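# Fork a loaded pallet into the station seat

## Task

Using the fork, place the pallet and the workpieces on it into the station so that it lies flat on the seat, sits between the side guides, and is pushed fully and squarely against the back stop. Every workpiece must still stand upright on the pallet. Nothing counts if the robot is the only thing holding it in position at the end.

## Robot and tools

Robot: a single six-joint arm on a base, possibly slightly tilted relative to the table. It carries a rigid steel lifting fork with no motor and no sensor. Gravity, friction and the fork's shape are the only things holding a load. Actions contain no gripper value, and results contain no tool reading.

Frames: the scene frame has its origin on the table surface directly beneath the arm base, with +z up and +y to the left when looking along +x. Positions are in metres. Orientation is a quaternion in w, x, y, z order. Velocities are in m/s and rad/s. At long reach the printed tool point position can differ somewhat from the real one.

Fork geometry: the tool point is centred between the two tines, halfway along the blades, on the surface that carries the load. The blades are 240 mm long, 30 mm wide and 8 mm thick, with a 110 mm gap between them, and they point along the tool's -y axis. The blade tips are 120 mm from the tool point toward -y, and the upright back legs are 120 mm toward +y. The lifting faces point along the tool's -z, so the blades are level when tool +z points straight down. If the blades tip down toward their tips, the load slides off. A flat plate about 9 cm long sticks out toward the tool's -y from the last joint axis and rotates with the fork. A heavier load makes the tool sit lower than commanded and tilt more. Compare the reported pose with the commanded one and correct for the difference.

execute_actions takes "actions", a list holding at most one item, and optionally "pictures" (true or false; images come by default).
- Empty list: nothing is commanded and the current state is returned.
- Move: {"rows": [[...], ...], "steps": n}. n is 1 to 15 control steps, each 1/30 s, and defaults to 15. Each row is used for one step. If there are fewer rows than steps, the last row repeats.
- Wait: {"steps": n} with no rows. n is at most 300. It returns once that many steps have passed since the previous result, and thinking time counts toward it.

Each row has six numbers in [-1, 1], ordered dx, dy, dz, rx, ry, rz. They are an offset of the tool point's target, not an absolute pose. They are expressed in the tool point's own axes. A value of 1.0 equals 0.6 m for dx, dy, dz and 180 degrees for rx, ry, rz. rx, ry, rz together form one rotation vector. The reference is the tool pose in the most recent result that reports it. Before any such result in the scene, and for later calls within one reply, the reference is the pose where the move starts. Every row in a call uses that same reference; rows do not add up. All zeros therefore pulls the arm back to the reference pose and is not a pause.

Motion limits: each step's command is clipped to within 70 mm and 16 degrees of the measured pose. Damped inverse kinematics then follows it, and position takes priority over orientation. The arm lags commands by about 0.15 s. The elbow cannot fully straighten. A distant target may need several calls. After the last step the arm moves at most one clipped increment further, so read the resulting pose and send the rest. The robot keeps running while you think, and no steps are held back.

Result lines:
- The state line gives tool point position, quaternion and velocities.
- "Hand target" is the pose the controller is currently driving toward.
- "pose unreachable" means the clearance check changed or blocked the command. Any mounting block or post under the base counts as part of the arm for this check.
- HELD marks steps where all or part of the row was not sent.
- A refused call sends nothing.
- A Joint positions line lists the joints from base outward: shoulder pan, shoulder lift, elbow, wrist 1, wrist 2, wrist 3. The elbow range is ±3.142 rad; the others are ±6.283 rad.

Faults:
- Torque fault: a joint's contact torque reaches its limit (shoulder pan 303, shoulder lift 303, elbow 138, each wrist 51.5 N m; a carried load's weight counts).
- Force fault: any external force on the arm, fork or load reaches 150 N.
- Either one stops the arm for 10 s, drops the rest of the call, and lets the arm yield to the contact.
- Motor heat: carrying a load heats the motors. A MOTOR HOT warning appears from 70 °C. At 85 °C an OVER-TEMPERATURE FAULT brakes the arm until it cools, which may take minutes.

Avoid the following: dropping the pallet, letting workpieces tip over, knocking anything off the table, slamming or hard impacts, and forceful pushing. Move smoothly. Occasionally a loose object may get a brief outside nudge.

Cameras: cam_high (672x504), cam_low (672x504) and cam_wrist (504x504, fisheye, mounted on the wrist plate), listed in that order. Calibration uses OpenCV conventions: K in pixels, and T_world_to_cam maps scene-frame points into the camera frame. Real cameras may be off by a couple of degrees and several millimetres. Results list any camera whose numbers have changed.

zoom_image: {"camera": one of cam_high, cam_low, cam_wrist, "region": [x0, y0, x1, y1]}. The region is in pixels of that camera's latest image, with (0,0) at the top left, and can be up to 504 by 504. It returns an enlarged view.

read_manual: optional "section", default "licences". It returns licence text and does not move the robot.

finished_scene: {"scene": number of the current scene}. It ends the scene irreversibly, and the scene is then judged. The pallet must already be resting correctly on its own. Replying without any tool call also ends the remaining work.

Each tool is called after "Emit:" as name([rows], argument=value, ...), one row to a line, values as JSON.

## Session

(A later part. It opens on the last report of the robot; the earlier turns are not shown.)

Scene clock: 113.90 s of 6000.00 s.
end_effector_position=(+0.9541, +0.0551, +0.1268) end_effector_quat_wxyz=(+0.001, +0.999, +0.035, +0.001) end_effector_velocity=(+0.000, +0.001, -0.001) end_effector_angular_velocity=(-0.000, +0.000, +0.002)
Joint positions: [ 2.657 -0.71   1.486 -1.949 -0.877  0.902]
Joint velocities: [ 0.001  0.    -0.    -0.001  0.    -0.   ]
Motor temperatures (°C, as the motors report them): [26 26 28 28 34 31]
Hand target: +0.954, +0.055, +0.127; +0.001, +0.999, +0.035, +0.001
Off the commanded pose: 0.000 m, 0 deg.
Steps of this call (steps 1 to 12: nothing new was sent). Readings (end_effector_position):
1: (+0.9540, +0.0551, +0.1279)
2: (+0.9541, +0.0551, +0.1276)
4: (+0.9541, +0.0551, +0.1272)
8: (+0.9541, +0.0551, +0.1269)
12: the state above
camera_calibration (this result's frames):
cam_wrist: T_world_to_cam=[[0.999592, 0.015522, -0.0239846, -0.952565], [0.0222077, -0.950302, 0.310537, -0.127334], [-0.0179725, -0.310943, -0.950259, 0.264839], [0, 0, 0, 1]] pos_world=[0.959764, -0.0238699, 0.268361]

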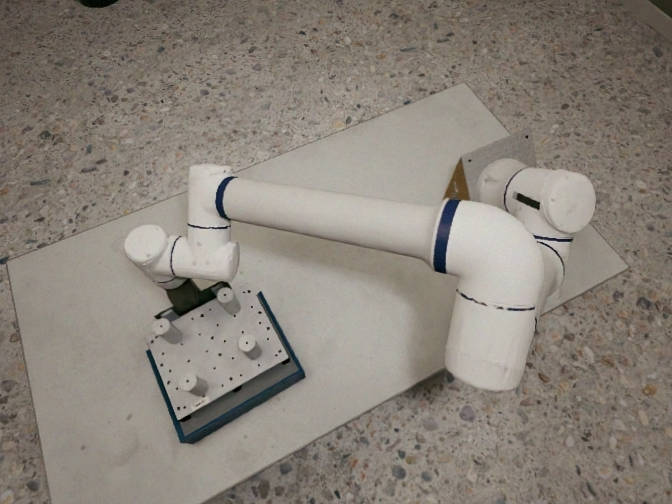

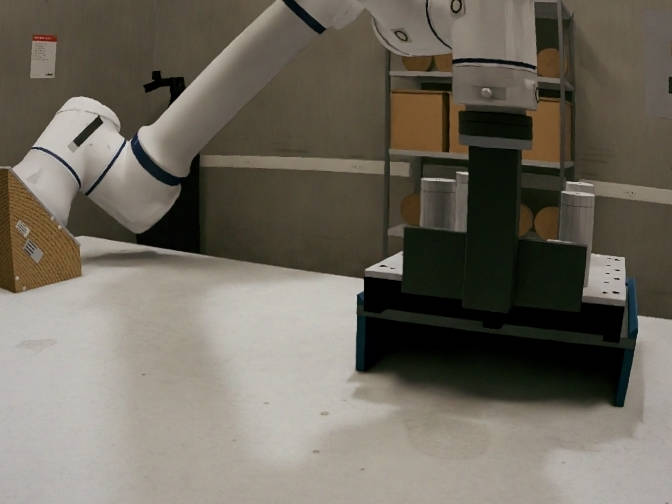

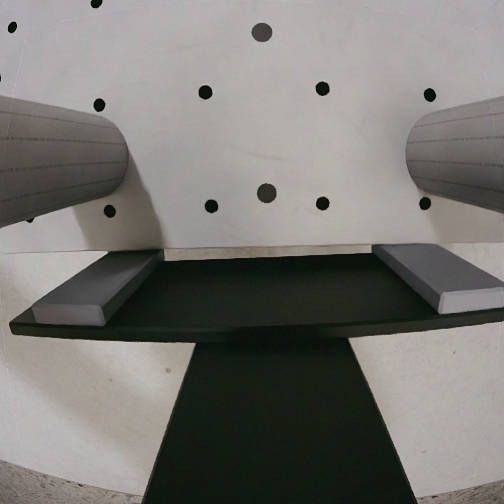

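Emit:
execute_actions([
  {"rows":[[0,-0.003,0,0,0,0],[0,-0.006,0,0,0,0],[0,-0.01,0,0,0,0],[0,-0.014,0.002,0,0,0],[0,-0.018,0.004,0,0,0],[0,-0.021,0.006,0,0,0],[0,-0.023,0.008,0,0,0],[0,-0.025,0.01,0,0,0],[0,-0.025,0.012,0,0,0],[0,-0.025,0.014,0,0,0],[0,-0.025,0.016,0,0,0],[0,-0.025,0.018,0,0,0],[0,-0.025,0.02,0,0,0],[0,-0.025,0.022,0,0,0],[0,-0.025,0.024,0,0,0]]},
], pictures=false)

Emit:
execute_actions([
  {"steps":12},
])

Emit:
zoom_image(camera="cam_high", region=[135,330,315,450])

Scene clock: 123.40 s of 6000.00 s.
end_effector_position=(+0.9531, +0.0698, +0.1165) end_effector_quat_wxyz=(+0.001, +0.999, +0.035, +0.001) end_effector_velocity=(-0.002, +0.004, -0.039) end_effector_angular_velocity=(+0.002, +0.005, -0.002)
Joint positions: [ 2.673 -0.719  1.501 -1.968 -0.871  0.921]
Joint velocities: [ 0.027  0.021  0.021 -0.057  0.009  0.031]
Motor temperatures (°C, as the motors report them): [26 26 28 28 34 31]
Hand target: +0.953, +0.070, +0.112; +0.001, +0.999, +0.035, +0.001
Off the commanded pose: 0.004 m, 0 deg.
Steps of this call (steps 1 to 90: nothing new was sent; then 6.00 s passed at rest; steps 91 to 105: all 15 steps of this action). Readings (end_effector_position):
91: (+0.9541, +0.0551, +0.1268)
92: (+0.9540, +0.0554, +0.1266)
94: (+0.9538, +0.0577, +0.1265)
98: (+0.9536, +0.0650, +0.1245)
105: the state above

Scene clock: 123.80 s of 6000.00 s.
end_effector_position=(+0.9530, +0.0700, +0.1125) end_effector_quat_wxyz=(+0.001, +0.999, +0.035, +0.001) end_effector_velocity=(+0.000, -0.000, +0.000) end_effector_angular_velocity=(-0.000, -0.002, +0.001)
Joint positions: [ 2.676 -0.717  1.503 -1.975 -0.87   0.924]
Joint velocities: [-0.001  0.    -0.    -0.002  0.001  0.   ]
Motor temperatures (°C, as the motors report them): [26 26 28 28 34 31]
Hand target: +0.953, +0.070, +0.112; +0.001, +0.999, +0.035, +0.001
Off the commanded pose: 0.000 m, 0 deg.
Steps of this call (steps 1 to 12: nothing new was sent). Readings (end_effector_position):
1: (+0.9531, +0.0699, +0.1152)
2: (+0.9530, +0.0699, +0.1143)
4: (+0.9530, +0.0700, +0.1133)
8: (+0.9530, +0.0700, +0.1126)
12: the state above
camera_calibration (this result's frames):
cam_wrist: T_world_to_cam=[[0.99959, 0.0155267, -0.0240507, -0.952106], [0.0222337, -0.950287, 0.31058, -0.108721], [-0.0180328, -0.310988, -0.950243, 0.255865], [0, 0, 0, 1]] pos_world=[0.958747, -0.00896219, 0.254001]

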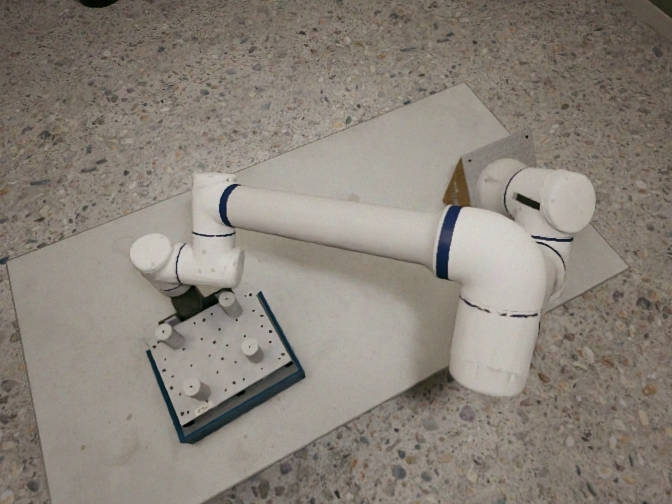

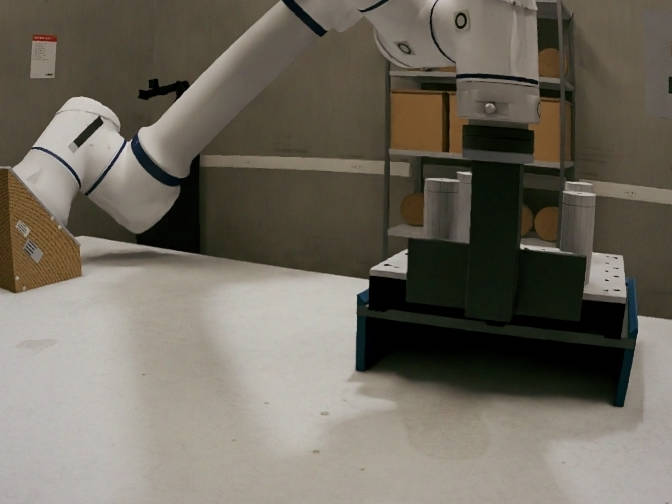

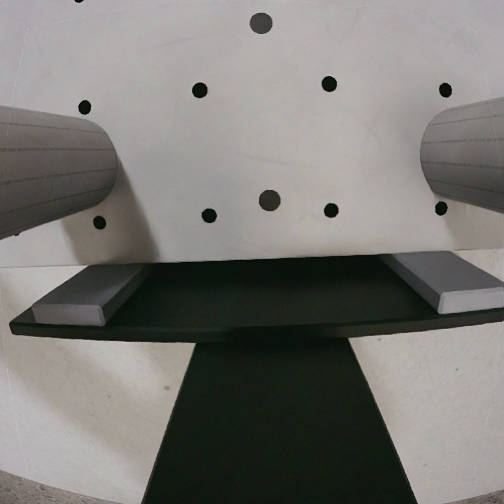

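Region (135, 330, 315, 450) of cam_high's 672x504 image, scaled by 2.800, with more detail than that image has.

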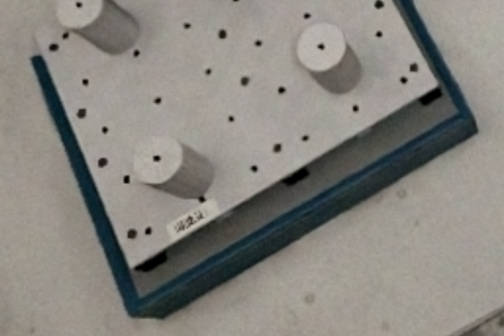

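Emit:
execute_actions([
  {"rows":[[0,-0.002,0,0,0,0],[0,-0.004,0,0,0,0],[0,-0.006,0,0,0,0],[0,-0.008,0,0,0,0],[0,-0.01,0,0,0,0],[0,-0.012,0,0,0,0],[0,-0.014,0,0,0,0],[0,-0.016,0,0,0,0],[0,-0.017,0,0,0,0]]},
])

Emit:
zoom_image(camera="cam_high", region=[135,330,315,450])

Scene clock: 131.27 s of 6000.00 s.
end_effector_position=(+0.9523, +0.0799, +0.1124) end_effector_quat_wxyz=(+0.001, +0.999, +0.035, +0.001) end_effector_velocity=(-0.000, +0.003, +0.000) end_effector_angular_velocity=(-0.000, -0.001, -0.000)
Joint positions: [ 2.682 -0.727  1.51  -1.976 -0.868  0.932]
Joint velocities: [ 0.002 -0.004  0.003 -0.001  0.001  0.003]
Motor temperatures (°C, as the motors report them): [26 26 28 28 34 31]
Hand target: +0.952, +0.080, +0.112; +0.001, +0.999, +0.035, +0.001
Off the commanded pose: 0.000 m, 0 deg.
Steps of this call (steps 1 to 90: nothing new was sent; then 3.97 s passed at rest; steps 91 to 105: all 15 steps of this action). Readings (end_effector_position):
91: (+0.9530, +0.0700, +0.1124)
92: (+0.9530, +0.0702, +0.1123)
94: (+0.9528, +0.0716, +0.1122)
98: (+0.9526, +0.0759, +0.1122)
105: the state above
camera_calibration (this result's frames):
cam_wrist: T_world_to_cam=[[0.999589, 0.0155125, -0.0241131, -0.951548], [0.0222396, -0.950286, 0.310583, -0.0993447], [-0.0180964, -0.310992, -0.95024, 0.258907], [0, 0, 0, 1]] pos_world=[0.958052, 0.000873081, 0.253934]

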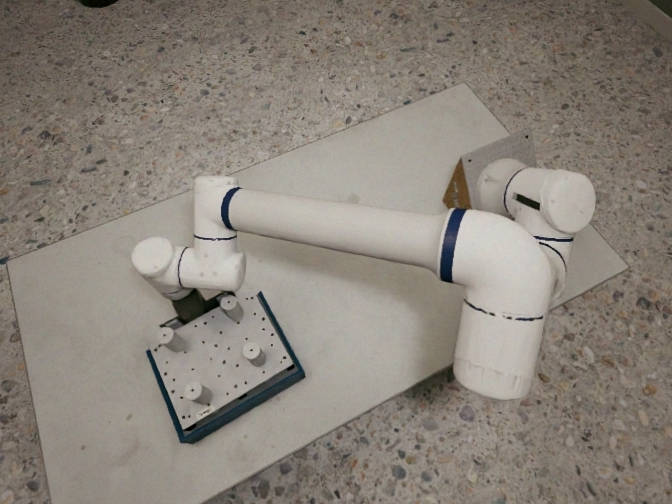

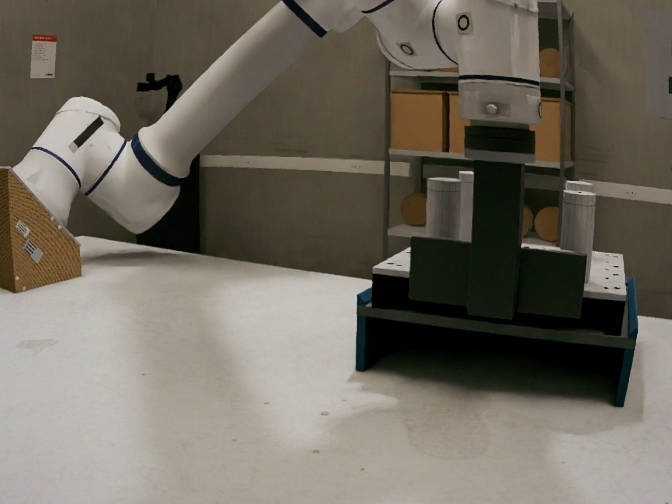

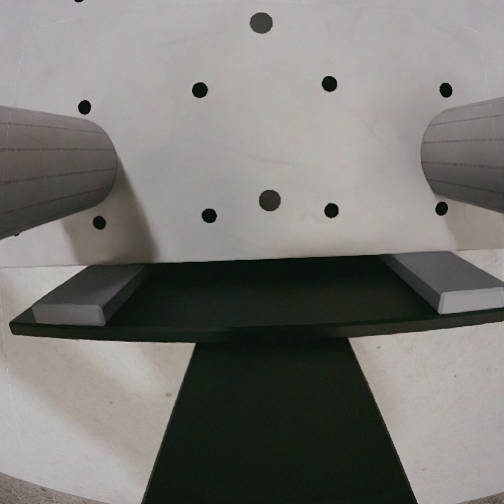

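Region (135, 330, 315, 450) of cam_high's 672x504 image, scaled by 2.800, with more detail than that image has.

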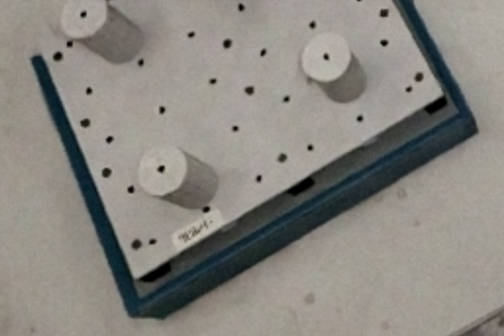

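Emit:
execute_actions([
  {"rows":[[0,-0.002,0,0,0,0],[0,-0.004,0,0,0,0],[0,-0.006,0,0,0,0],[0,-0.008,0,0,0,0],[0,-0.01,0,0,0,0]]},
])

Emit:
zoom_image(camera="cam_high", region=[165,350,315,450])

Scene clock: 139.63 s of 6000.00 s.
end_effector_position=(+0.9519, +0.0858, +0.1124) end_effector_quat_wxyz=(+0.001, +0.999, +0.035, +0.001) end_effector_velocity=(+0.000, +0.000, +0.001) end_effector_angular_velocity=(+0.000, -0.000, -0.001)
Joint positions: [ 2.686 -0.733  1.514 -1.976 -0.866  0.936]
Joint velocities: [-0.    -0.001  0.     0.     0.     0.001]
Motor temperatures (°C, as the motors report them): [26 26 28 28 34 31]
Hand target: +0.952, +0.086, +0.112; +0.001, +0.999, +0.035, +0.001
Off the commanded pose: 0.000 m, 0 deg.
Steps of this call (steps 1 to 90: nothing new was sent; then 4.87 s passed at rest; steps 91 to 105: all 15 steps of this action). Readings (end_effector_position):
91: (+0.9523, +0.0802, +0.1124)
92: (+0.9523, +0.0804, +0.1124)
94: (+0.9522, +0.0817, +0.1124)
98: (+0.9520, +0.0849, +0.1124)
105: the state above
camera_calibration (this result's frames):
cam_wrist: T_world_to_cam=[[0.999589, 0.0155055, -0.0241016, -0.951231], [0.0222298, -0.950279, 0.310605, -0.0937281], [-0.0180872, -0.311013, -0.950234, 0.260722], [0, 0, 0, 1]] pos_world=[0.95764, 0.00676923, 0.253933]

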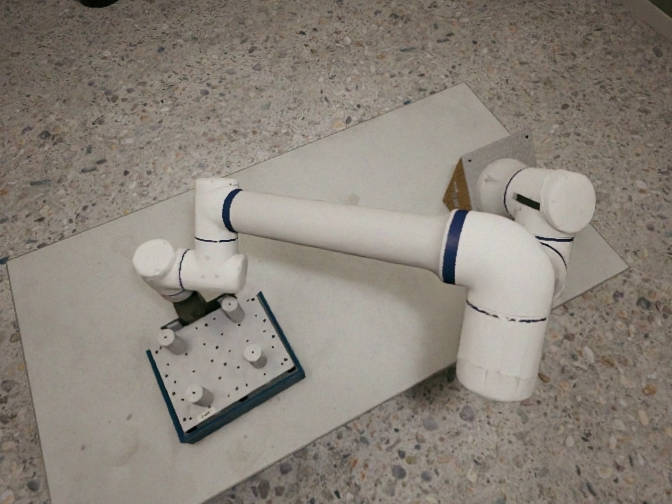

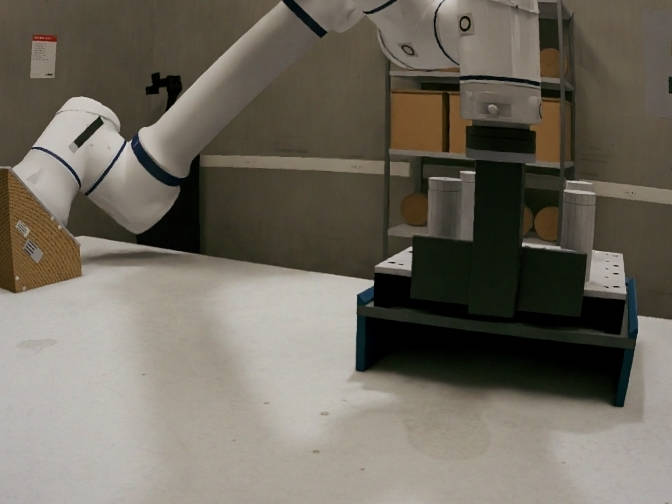

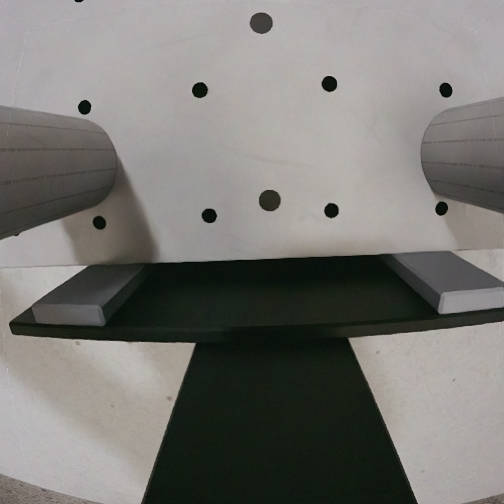

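Region (165, 350, 315, 450) of cam_high's 672x504 image, scaled by 3.360, with more detail than that image has.

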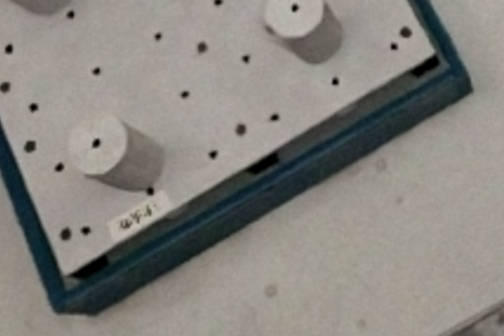

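Nearly even. Friction-carry the last bit.

Emit:
execute_actions([
  {"rows":[[0,0.006,0,0,0,0],[0,0.012,0,0,0,0],[0,0.017,0,0,0,0],[0,0.017,-0.003,0,0,0],[0,0.017,-0.006,0,0,0],[0,0.017,-0.009,0,0,0],[0,0.017,-0.012,0,0,0],[0,0.017,-0.014,0,0,0],[0,0.017,-0.016,0,0,0],[0,0.017,-0.018,0,0,0],[0,0.017,-0.02,0,0,0],[0,0.017,-0.022,0,0,0]]},
], pictures=false)

Emit:
execute_actions([
  {"steps":10},
], pictures=false)

Emit:
execute_actions([
  {"rows":[[0,-0.0015,0,0,0,0],[0,-0.003,0,0,0,0],[0,-0.0045,0,0,0,0],[0,-0.006,0,0,0,0],[0,-0.0075,0,0,0,0],[0,-0.009,0,0,0,0],[0,-0.0105,0,0,0,0],[0,-0.012,0,0,0,0],[0,-0.0135,0,0,0,0],[0,-0.015,0,0,0,0],[0,-0.0165,0,0,0,0],[0,-0.018,0,0,0,0]]},
], pictures=false)

Emit:
execute_actions([
  {"steps":10},
])

Emit:
zoom_image(camera="cam_high", region=[165,350,315,450])

Scene clock: 153.83 s of 6000.00 s.
end_effector_position=(+0.9526, +0.0757, +0.1244) end_effector_quat_wxyz=(+0.001, +0.999, +0.035, +0.001) end_effector_velocity=(-0.001, -0.000, +0.013) end_effector_angular_velocity=(-0.000, +0.002, +0.001)
Joint positions: [ 2.672 -0.73   1.501 -1.956 -0.872  0.919]
Joint velocities: [-0.009 -0.008 -0.007  0.024 -0.004 -0.013]
Motor temperatures (°C, as the motors report them): [26 26 28 28 34 31]
Hand target: +0.953, +0.076, +0.126; +0.001, +0.999, +0.035, +0.001
Off the commanded pose: 0.001 m, 0 deg.
Steps of this call (steps 1 to 90: nothing new was sent; then 10.70 s passed at rest; steps 91 to 105: all 15 steps of this action). Readings (end_effector_position):
91: (+0.9519, +0.0858, +0.1124)
92: (+0.9520, +0.0853, +0.1123)
94: (+0.9523, +0.0813, +0.1124)
98: (+0.9526, +0.0767, +0.1163)
105: the state above

Scene clock: 154.17 s of 6000.00 s.
end_effector_position=(+0.9525, +0.0756, +0.1255) end_effector_quat_wxyz=(+0.001, +0.999, +0.035, +0.001) end_effector_velocity=(-0.001, -0.001, +0.001) end_effector_angular_velocity=(+0.001, +0.001, -0.002)
Joint positions: [ 2.671 -0.731  1.501 -1.953 -0.872  0.918]
Joint velocities: [-0.001 -0.     0.001  0.002 -0.    -0.   ]
Motor temperatures (°C, as the motors report them): [26 26 28 28 34 31]
Hand target: +0.953, +0.076, +0.126; +0.001, +0.999, +0.035, +0.001
Off the commanded pose: 0.000 m, 0 deg.
Steps of this call (steps 1 to 10: nothing new was sent). Readings (end_effector_position):
1: (+0.9526, +0.0757, +0.1247)
2: (+0.9526, +0.0757, +0.1250)
4: (+0.9526, +0.0757, +0.1253)
8: (+0.9525, +0.0756, +0.1254)
10: the state above

Scene clock: 154.67 s of 6000.00 s.
end_effector_position=(+0.9519, +0.0855, +0.1255) end_effector_quat_wxyz=(+0.001, +0.999, +0.035, +0.001) end_effector_velocity=(-0.001, +0.010, -0.000) end_effector_angular_velocity=(+0.000, +0.000, -0.001)
Joint positions: [ 2.677 -0.741  1.507 -1.954 -0.87   0.925]
Joint velocities: [ 0.006 -0.011  0.008 -0.001  0.002  0.008]
Motor temperatures (°C, as the motors report them): [26 26 28 28 34 31]
Hand target: +0.952, +0.086, +0.125; +0.001, +0.999, +0.035, +0.001
Off the commanded pose: 0.001 m, 0 deg.
Steps of this call (steps 1 to 15: all 15 steps of this action). Readings (end_effector_position):
1: (+0.9525, +0.0756, +0.1255)
2: (+0.9526, +0.0758, +0.1256)
4: (+0.9525, +0.0767, +0.1257)
8: (+0.9522, +0.0800, +0.1255)
15: the state above

Scene clock: 155.00 s of 6000.00 s.
end_effector_position=(+0.9518, +0.0864, +0.1255) end_effector_quat_wxyz=(+0.001, +0.999, +0.035, +0.001) end_effector_velocity=(+0.000, -0.002, +0.001) end_effector_angular_velocity=(-0.000, -0.002, -0.002)
Joint positions: [ 2.678 -0.742  1.508 -1.954 -0.869  0.926]
Joint velocities: [-0.002 -0.     0.001 -0.001  0.     0.001]
Motor temperatures (°C, as the motors report them): [26 26 28 28 34 31]
Hand target: +0.952, +0.086, +0.125; +0.001, +0.999, +0.035, +0.001
Off the commanded pose: 0.000 m, 0 deg.
Steps of this call (steps 1 to 10: nothing new was sent). Readings (end_effector_position):
1: (+0.9518, +0.0858, +0.1255)
2: (+0.9518, +0.0860, +0.1255)
4: (+0.9518, +0.0862, +0.1255)
8: (+0.9518, +0.0864, +0.1255)
10: the state above
camera_calibration (this result's frames):
cam_wrist: T_world_to_cam=[[0.999587, 0.0154657, -0.0242244, -0.950777], [0.0222287, -0.950303, 0.310531, -0.0971771], [-0.0182179, -0.310941, -0.950255, 0.273446], [0, 0, 0, 1]] pos_world=[0.957526, 0.00738222, 0.266988]

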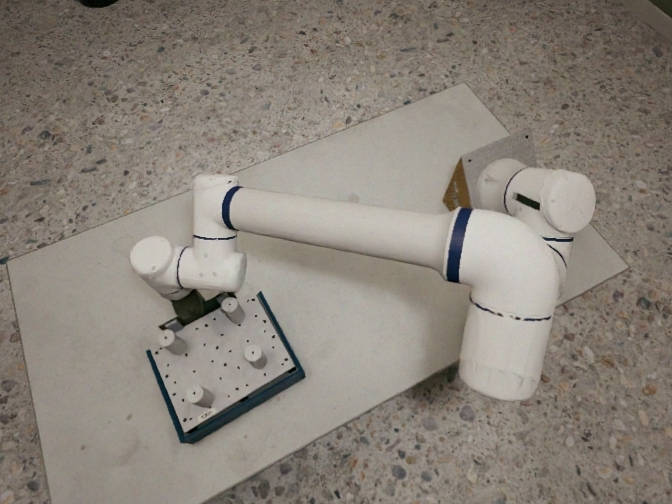

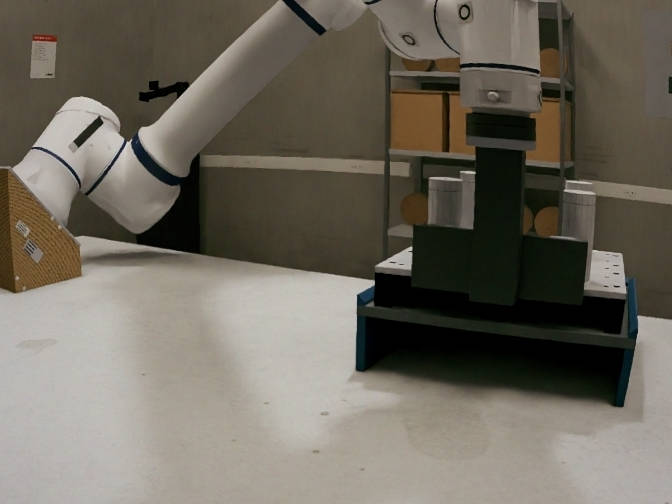

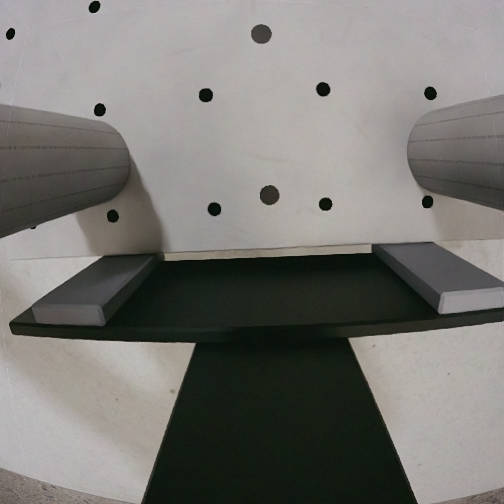

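Region (165, 350, 315, 450) of cam_high's 672x504 image, scaled by 3.360, with more detail than that image has.

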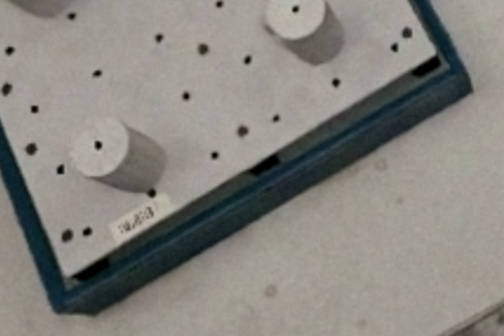

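Emit:
execute_actions([
  {"rows":[[0,0,0.004,0,0,0],[0,0,0.008,0,0,0],[0,0,0.008,0,0,0],[0,0.002,0.008,0,0,0],[0,0.005,0.008,0,0,0],[0,0.009,0.008,0,0,0],[0,0.013,0.008,0,0,0]]},
], pictures=false)

Emit:
execute_actions([
  {"rows":[[0,0,-0.002,0,0,0],[0,0,-0.004,0,0,0],[0,0,-0.006,0,0,0],[0,0,-0.008,0,0,0],[0,0,-0.01,0,0,0],[0,0,-0.012,0,0,0]]},
])

Emit:
execute_actions([
  {"rows":[[0,-0.001,0,0,0,0],[0,-0.002,0,0,0,0],[0,-0.003,0,0,0,0],[0,-0.004,0,0,0,0],[0,-0.005,0,0,0,0],[0,-0.006,0,0,0,0],[0,-0.007,0,0,0,0],[0,-0.008,0,0,0,0],[0,-0.009,0,0,0,0],[0,-0.01,0,0,0,0]]},
])

Emit:
zoom_image(camera="cam_high", region=[165,350,315,450])

Scene clock: 167.57 s of 6000.00 s.
end_effector_position=(+0.9523, +0.0789, +0.1207) end_effector_quat_wxyz=(+0.001, +0.999, +0.035, +0.001) end_effector_velocity=(+0.001, -0.003, +0.000) end_effector_angular_velocity=(-0.000, -0.000, +0.000)
Joint positions: [ 2.676 -0.731  1.505 -1.962 -0.87   0.924]
Joint velocities: [-0.002  0.004 -0.003  0.    -0.001 -0.002]
Motor temperatures (°C, as the motors report them): [26 26 28 28 34 31]
Hand target: +0.952, +0.079, +0.121; +0.001, +0.999, +0.035, +0.001
Off the commanded pose: 0.000 m, 0 deg.
Steps of this call (steps 1 to 90: nothing new was sent; then 9.07 s passed at rest; steps 91 to 105: all 15 steps of this action). Readings (end_effector_position):
91: (+0.9518, +0.0864, +0.1254)
92: (+0.9519, +0.0866, +0.1251)
94: (+0.9519, +0.0866, +0.1229)
98: (+0.9520, +0.0827, +0.1209)
105: the state above

Scene clock: 168.07 s of 6000.00 s.
end_effector_position=(+0.9522, +0.0789, +0.1276) end_effector_quat_wxyz=(+0.001, +0.999, +0.035, +0.001) end_effector_velocity=(+0.000, +0.001, +0.001) end_effector_angular_velocity=(+0.000, +0.000, +0.001)
Joint positions: [ 2.672 -0.736  1.502 -1.95  -0.872  0.918]
Joint velocities: [ 0.001 -0.001 -0.001  0.002  0.    -0.001]
Motor temperatures (°C, as the motors report them): [26 26 28 28 34 31]
Hand target: +0.952, +0.079, +0.128; +0.001, +0.999, +0.035, +0.001
Off the commanded pose: 0.000 m, 0 deg.
Steps of this call (steps 1 to 15: all 15 steps of this action). Readings (end_effector_position):
1: (+0.9523, +0.0788, +0.1207)
2: (+0.9524, +0.0787, +0.1209)
4: (+0.9523, +0.0786, +0.1222)
8: (+0.9522, +0.0788, +0.1260)
15: the state above
camera_calibration (this result's frames):
cam_wrist: T_world_to_cam=[[0.999582, 0.0154609, -0.0244242, -0.951029], [0.0222864, -0.950299, 0.31054, -0.105041], [-0.018409, -0.310954, -0.950247, 0.273381], [0, 0, 0, 1]] pos_world=[0.958005, -0.000107379, 0.269171]

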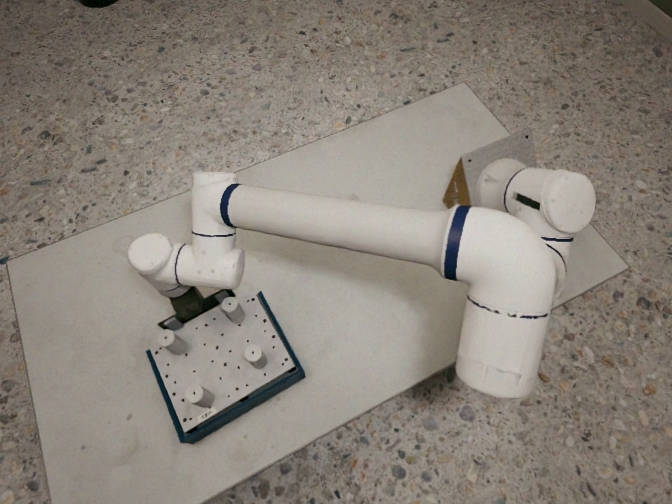

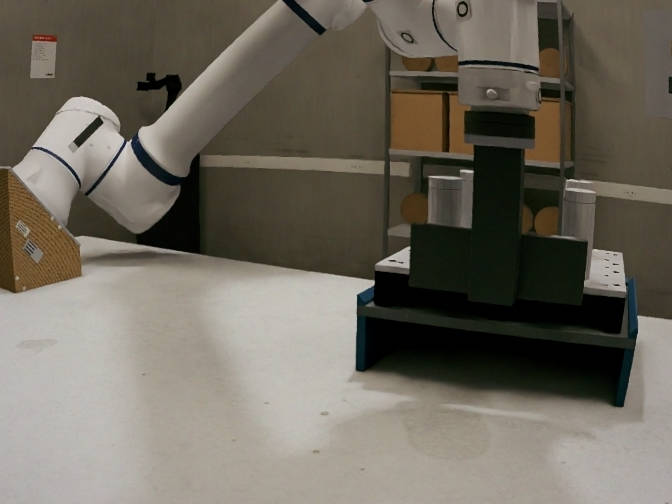

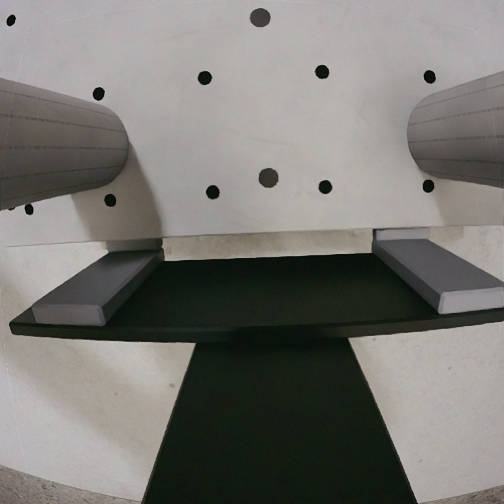

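Scene clock: 168.57 s of 6000.00 s.
end_effector_position=(+0.9518, +0.0846, +0.1276) end_effector_quat_wxyz=(+0.001, +0.999, +0.035, +0.001) end_effector_velocity=(+0.000, +0.005, -0.002) end_effector_angular_velocity=(-0.001, +0.000, +0.003)
Joint positions: [ 2.675 -0.742  1.506 -1.95  -0.871  0.923]
Joint velocities: [ 0.005 -0.003  0.002 -0.002  0.001  0.003]
Motor temperatures (°C, as the motors report them): [26 26 28 28 34 31]
Hand target: +0.952, +0.085, +0.128; +0.001, +0.999, +0.035, +0.001
Off the commanded pose: 0.000 m, 0 deg.
Steps of this call (steps 1 to 15: all 15 steps of this action). Readings (end_effector_position):
1: (+0.9523, +0.0789, +0.1277)
2: (+0.9523, +0.0790, +0.1278)
4: (+0.9523, +0.0795, +0.1280)
8: (+0.9520, +0.0817, +0.1277)
15: the state above
camera_calibration (this result's frames):
cam_wrist: T_world_to_cam=[[0.999582, 0.0154417, -0.0244421, -0.95071], [0.0222739, -0.950296, 0.310549, -0.0996212], [-0.0184318, -0.310964, -0.950243, 0.275151], [0, 0, 0, 1]] pos_world=[0.957603, 0.00557298, 0.26916]

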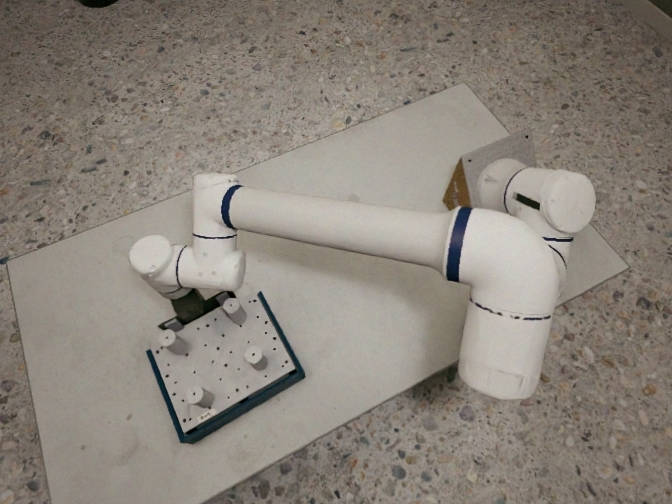

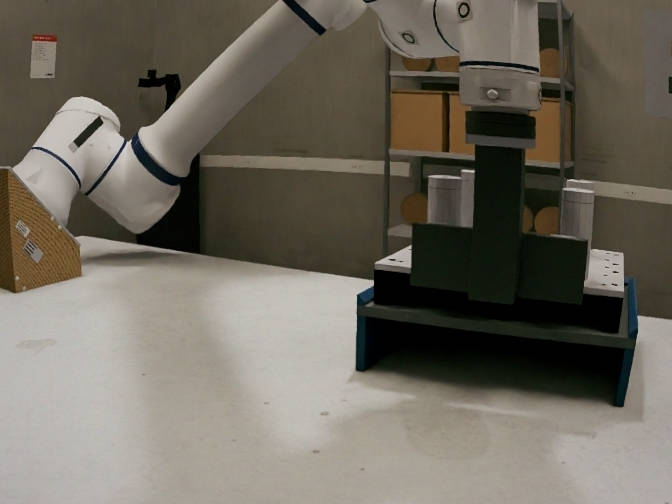

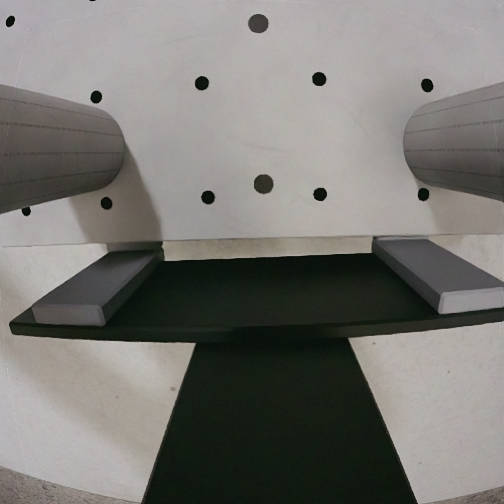

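Region (165, 350, 315, 450) of cam_high's 672x504 image, scaled by 3.360, with more detail than that image has.

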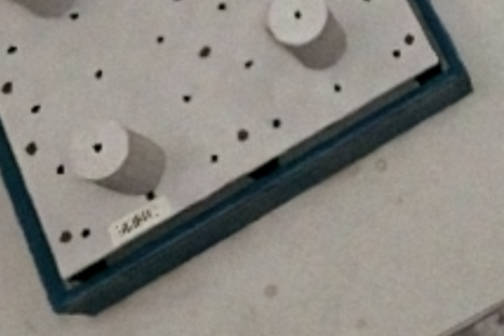

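Emit:
execute_actions([
  {"rows":[[0,-0.001,0,0,0,0.001],[0,-0.002,0,0,0,0.002],[0,-0.003,0,0,0,0.003],[0,-0.004,0,0,0,0.004],[0,-0.005,0,0,0,0.005]]},
])

Emit:
execute_actions([
  {"rows":[[0,0,0.002,0,0,0],[0,0,0.004,0,0,0],[0,0,0.006,0,0,0],[0,0,0.008,0,0,0],[0,0,0.011,0,0,0],[0,0,0.015,0,0,0],[0,0,0.02,0,0,0],[0,0,0.025,0,0,0]]},
], pictures=false)

Emit:
execute_actions([
  {"rows":[[0,0.01,0,0,0,0],[0,0.03,0,0,0,0],[0,0.06,0,0,0,0],[0,0.1,0,0,0,0],[0,0.25,0,0,0,0]]},
], pictures=false)

Emit:
execute_actions([
  {"rows":[[0,0.23,0,0,0,0]]},
])

Emit:
zoom_image(camera="cam_high", region=[165,350,315,450])

Scene clock: 178.03 s of 6000.00 s.
end_effector_position=(+0.9516, +0.0875, +0.1276) end_effector_quat_wxyz=(+0.001, +1.000, +0.027, +0.001) end_effector_velocity=(-0.000, +0.000, +0.000) end_effector_angular_velocity=(+0.000, -0.000, -0.003)
Joint positions: [ 2.676 -0.748  1.513 -1.953 -0.87   0.939]
Joint velocities: [-0.    -0.001  0.002 -0.001  0.     0.002]
Motor temperatures (°C, as the motors report them): [26 26 28 28 34 31]
Hand target: +0.952, +0.088, +0.128; +0.001, +1.000, +0.027, +0.001
Off the commanded pose: 0.000 m, 0 deg.
Steps of this call (steps 1 to 90: nothing new was sent; then 5.97 s passed at rest; steps 91 to 105: all 15 steps of this action). Readings (end_effector_position):
91: (+0.9518, +0.0849, +0.1276)
92: (+0.9518, +0.0850, +0.1276)
94: (+0.9518, +0.0856, +0.1276)
98: (+0.9517, +0.0871, +0.1276)
105: the state above
camera_calibration (this result's frames):
cam_wrist: T_world_to_cam=[[0.999702, -0.0000600558, -0.0244175, -0.949313], [0.00752707, -0.95054, 0.310512, -0.0827426], [-0.0232284, -0.310603, -0.950256, 0.280599], [0, 0, 0, 1]] pos_world=[0.956171, 0.00844761, 0.269153]

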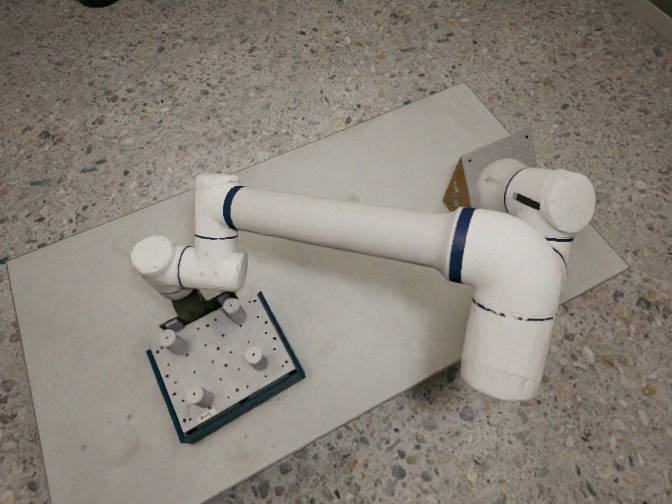

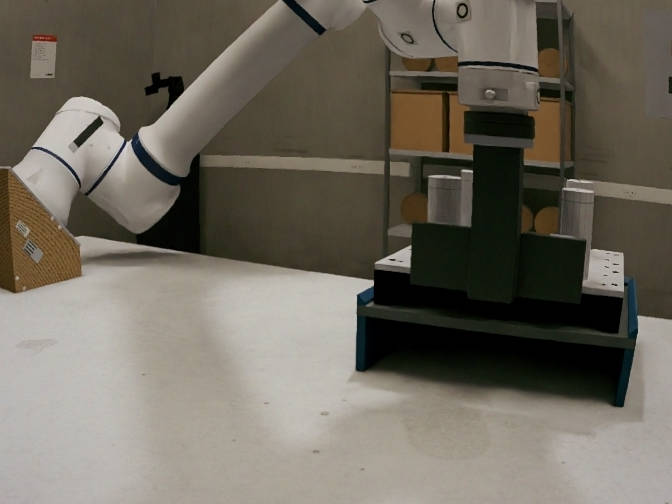

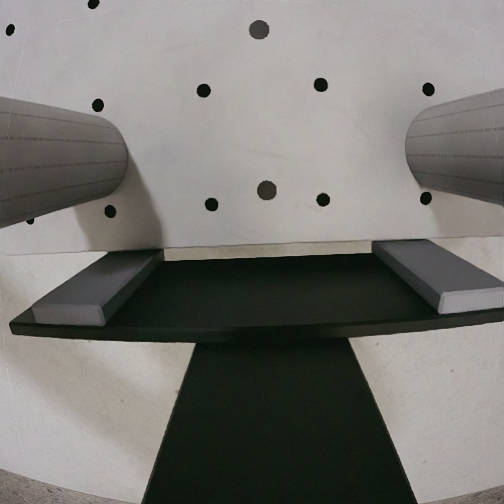

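Scene clock: 178.53 s of 6000.00 s.
end_effector_position=(+0.9517, +0.0875, +0.1132) end_effector_quat_wxyz=(+0.001, +1.000, +0.027, +0.001) end_effector_velocity=(+0.000, -0.001, -0.006) end_effector_angular_velocity=(+0.000, -0.000, -0.002)
Joint positions: [ 2.686 -0.738  1.52  -1.977 -0.867  0.951]
Joint velocities: [ 0.003  0.004  0.003 -0.01   0.002  0.006]
Motor temperatures (°C, as the motors report them): [26 26 28 28 34 31]
Hand target: +0.952, +0.087, +0.113; +0.001, +1.000, +0.027, +0.001
Off the commanded pose: 0.001 m, 0 deg.
Steps of this call (steps 1 to 15: all 15 steps of this action). Readings (end_effector_position):
1: (+0.9516, +0.0875, +0.1276)
2: (+0.9517, +0.0876, +0.1274)
4: (+0.9518, +0.0878, +0.1262)
8: (+0.9518, +0.0877, +0.1206)
15: the state above

Scene clock: 179.03 s of 6000.00 s.
end_effector_position=(+0.9582, -0.0555, +0.1138) end_effector_quat_wxyz=(+0.001, +1.000, +0.027, +0.001) end_effector_velocity=(+0.015, -0.071, -0.004) end_effector_angular_velocity=(+0.004, +0.012, +0.006)
Joint positions: [ 2.597 -0.583  1.411 -1.957 -0.901  0.847]
Joint velocities: [-0.032  0.102 -0.109  0.045 -0.017 -0.052]
Motor temperatures (°C, as the motors report them): [26 26 28 28 34 31]
Hand target: +0.960, -0.062, +0.114; +0.001, +1.000, +0.027, +0.001
Off the commanded pose: 0.007 m, 0 deg.
Steps of this call (steps 1 to 15: all 15 steps of this action). Readings (end_effector_position):
1: (+0.9517, +0.0874, +0.1130)
2: (+0.9518, +0.0860, +0.1128)
4: (+0.9524, +0.0727, +0.1132)
8: (+0.9530, +0.0108, +0.1136)
15: the state above

Scene clock: 179.53 s of 6000.00 s.
end_effector_position=(+0.9651, -0.1910, +0.1142) end_effector_quat_wxyz=(+0.001, +1.000, +0.027, +0.002) end_effector_velocity=(+0.006, -0.023, -0.001) end_effector_angular_velocity=(+0.002, +0.004, +0.002)
Joint positions: [ 2.521 -0.42   1.252 -1.911 -0.935  0.762]
Joint velocities: [-0.009  0.038 -0.051  0.024 -0.006 -0.015]
Motor temperatures (°C, as the motors report them): [26 26 28 28 34 31]
Hand target: +0.966, -0.193, +0.114; +0.001, +1.000, +0.027, +0.002
Off the commanded pose: 0.002 m, 0 deg.
Steps of this call (steps 1 to 15: all 15 steps of this action). Readings (end_effector_position):
1: (+0.9587, -0.0587, +0.1137)
2: (+0.9599, -0.0732, +0.1143)
4: (+0.9578, -0.1079, +0.1139)
8: (+0.9599, -0.1666, +0.1145)
15: the state above
camera_calibration (this result's frames):
cam_wrist: T_world_to_cam=[[0.999739, -0.000467163, -0.0228349, -0.963405], [0.00665122, -0.950503, 0.310645, -0.342562], [-0.0218497, -0.310716, -0.950252, 0.180331], [0, 0, 0, 1]] pos_world=[0.969372, -0.270024, 0.255776]

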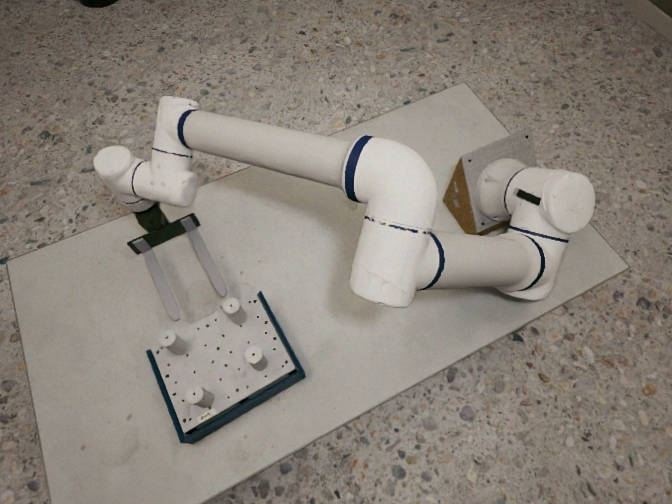

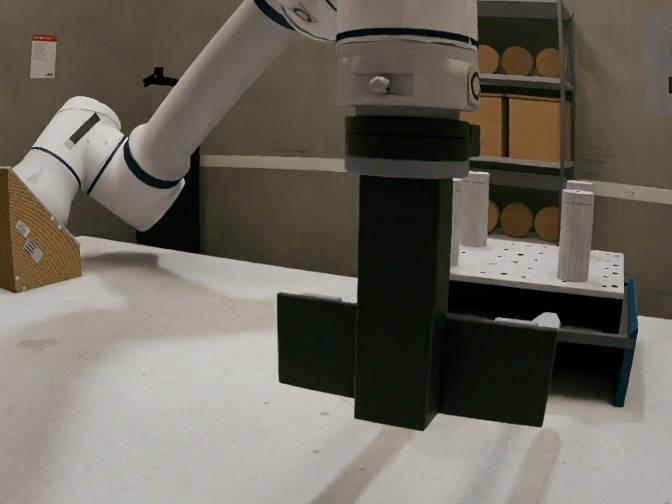

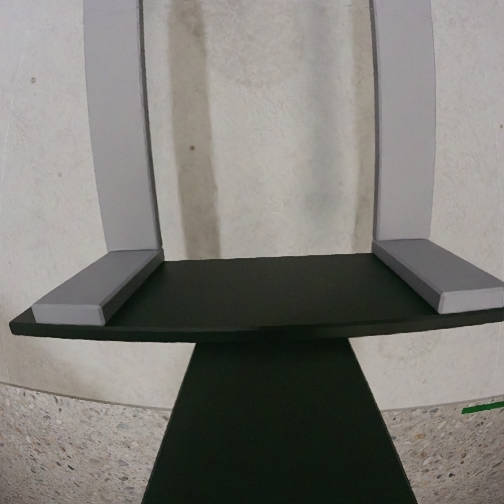

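Region (165, 350, 315, 450) of cam_high's 672x504 image, scaled by 3.360, with more detail than that image has.

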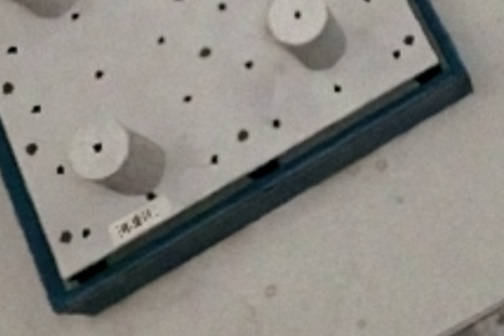

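Emit:
finished_scene(scene=2)

The scene is finished: the task was done.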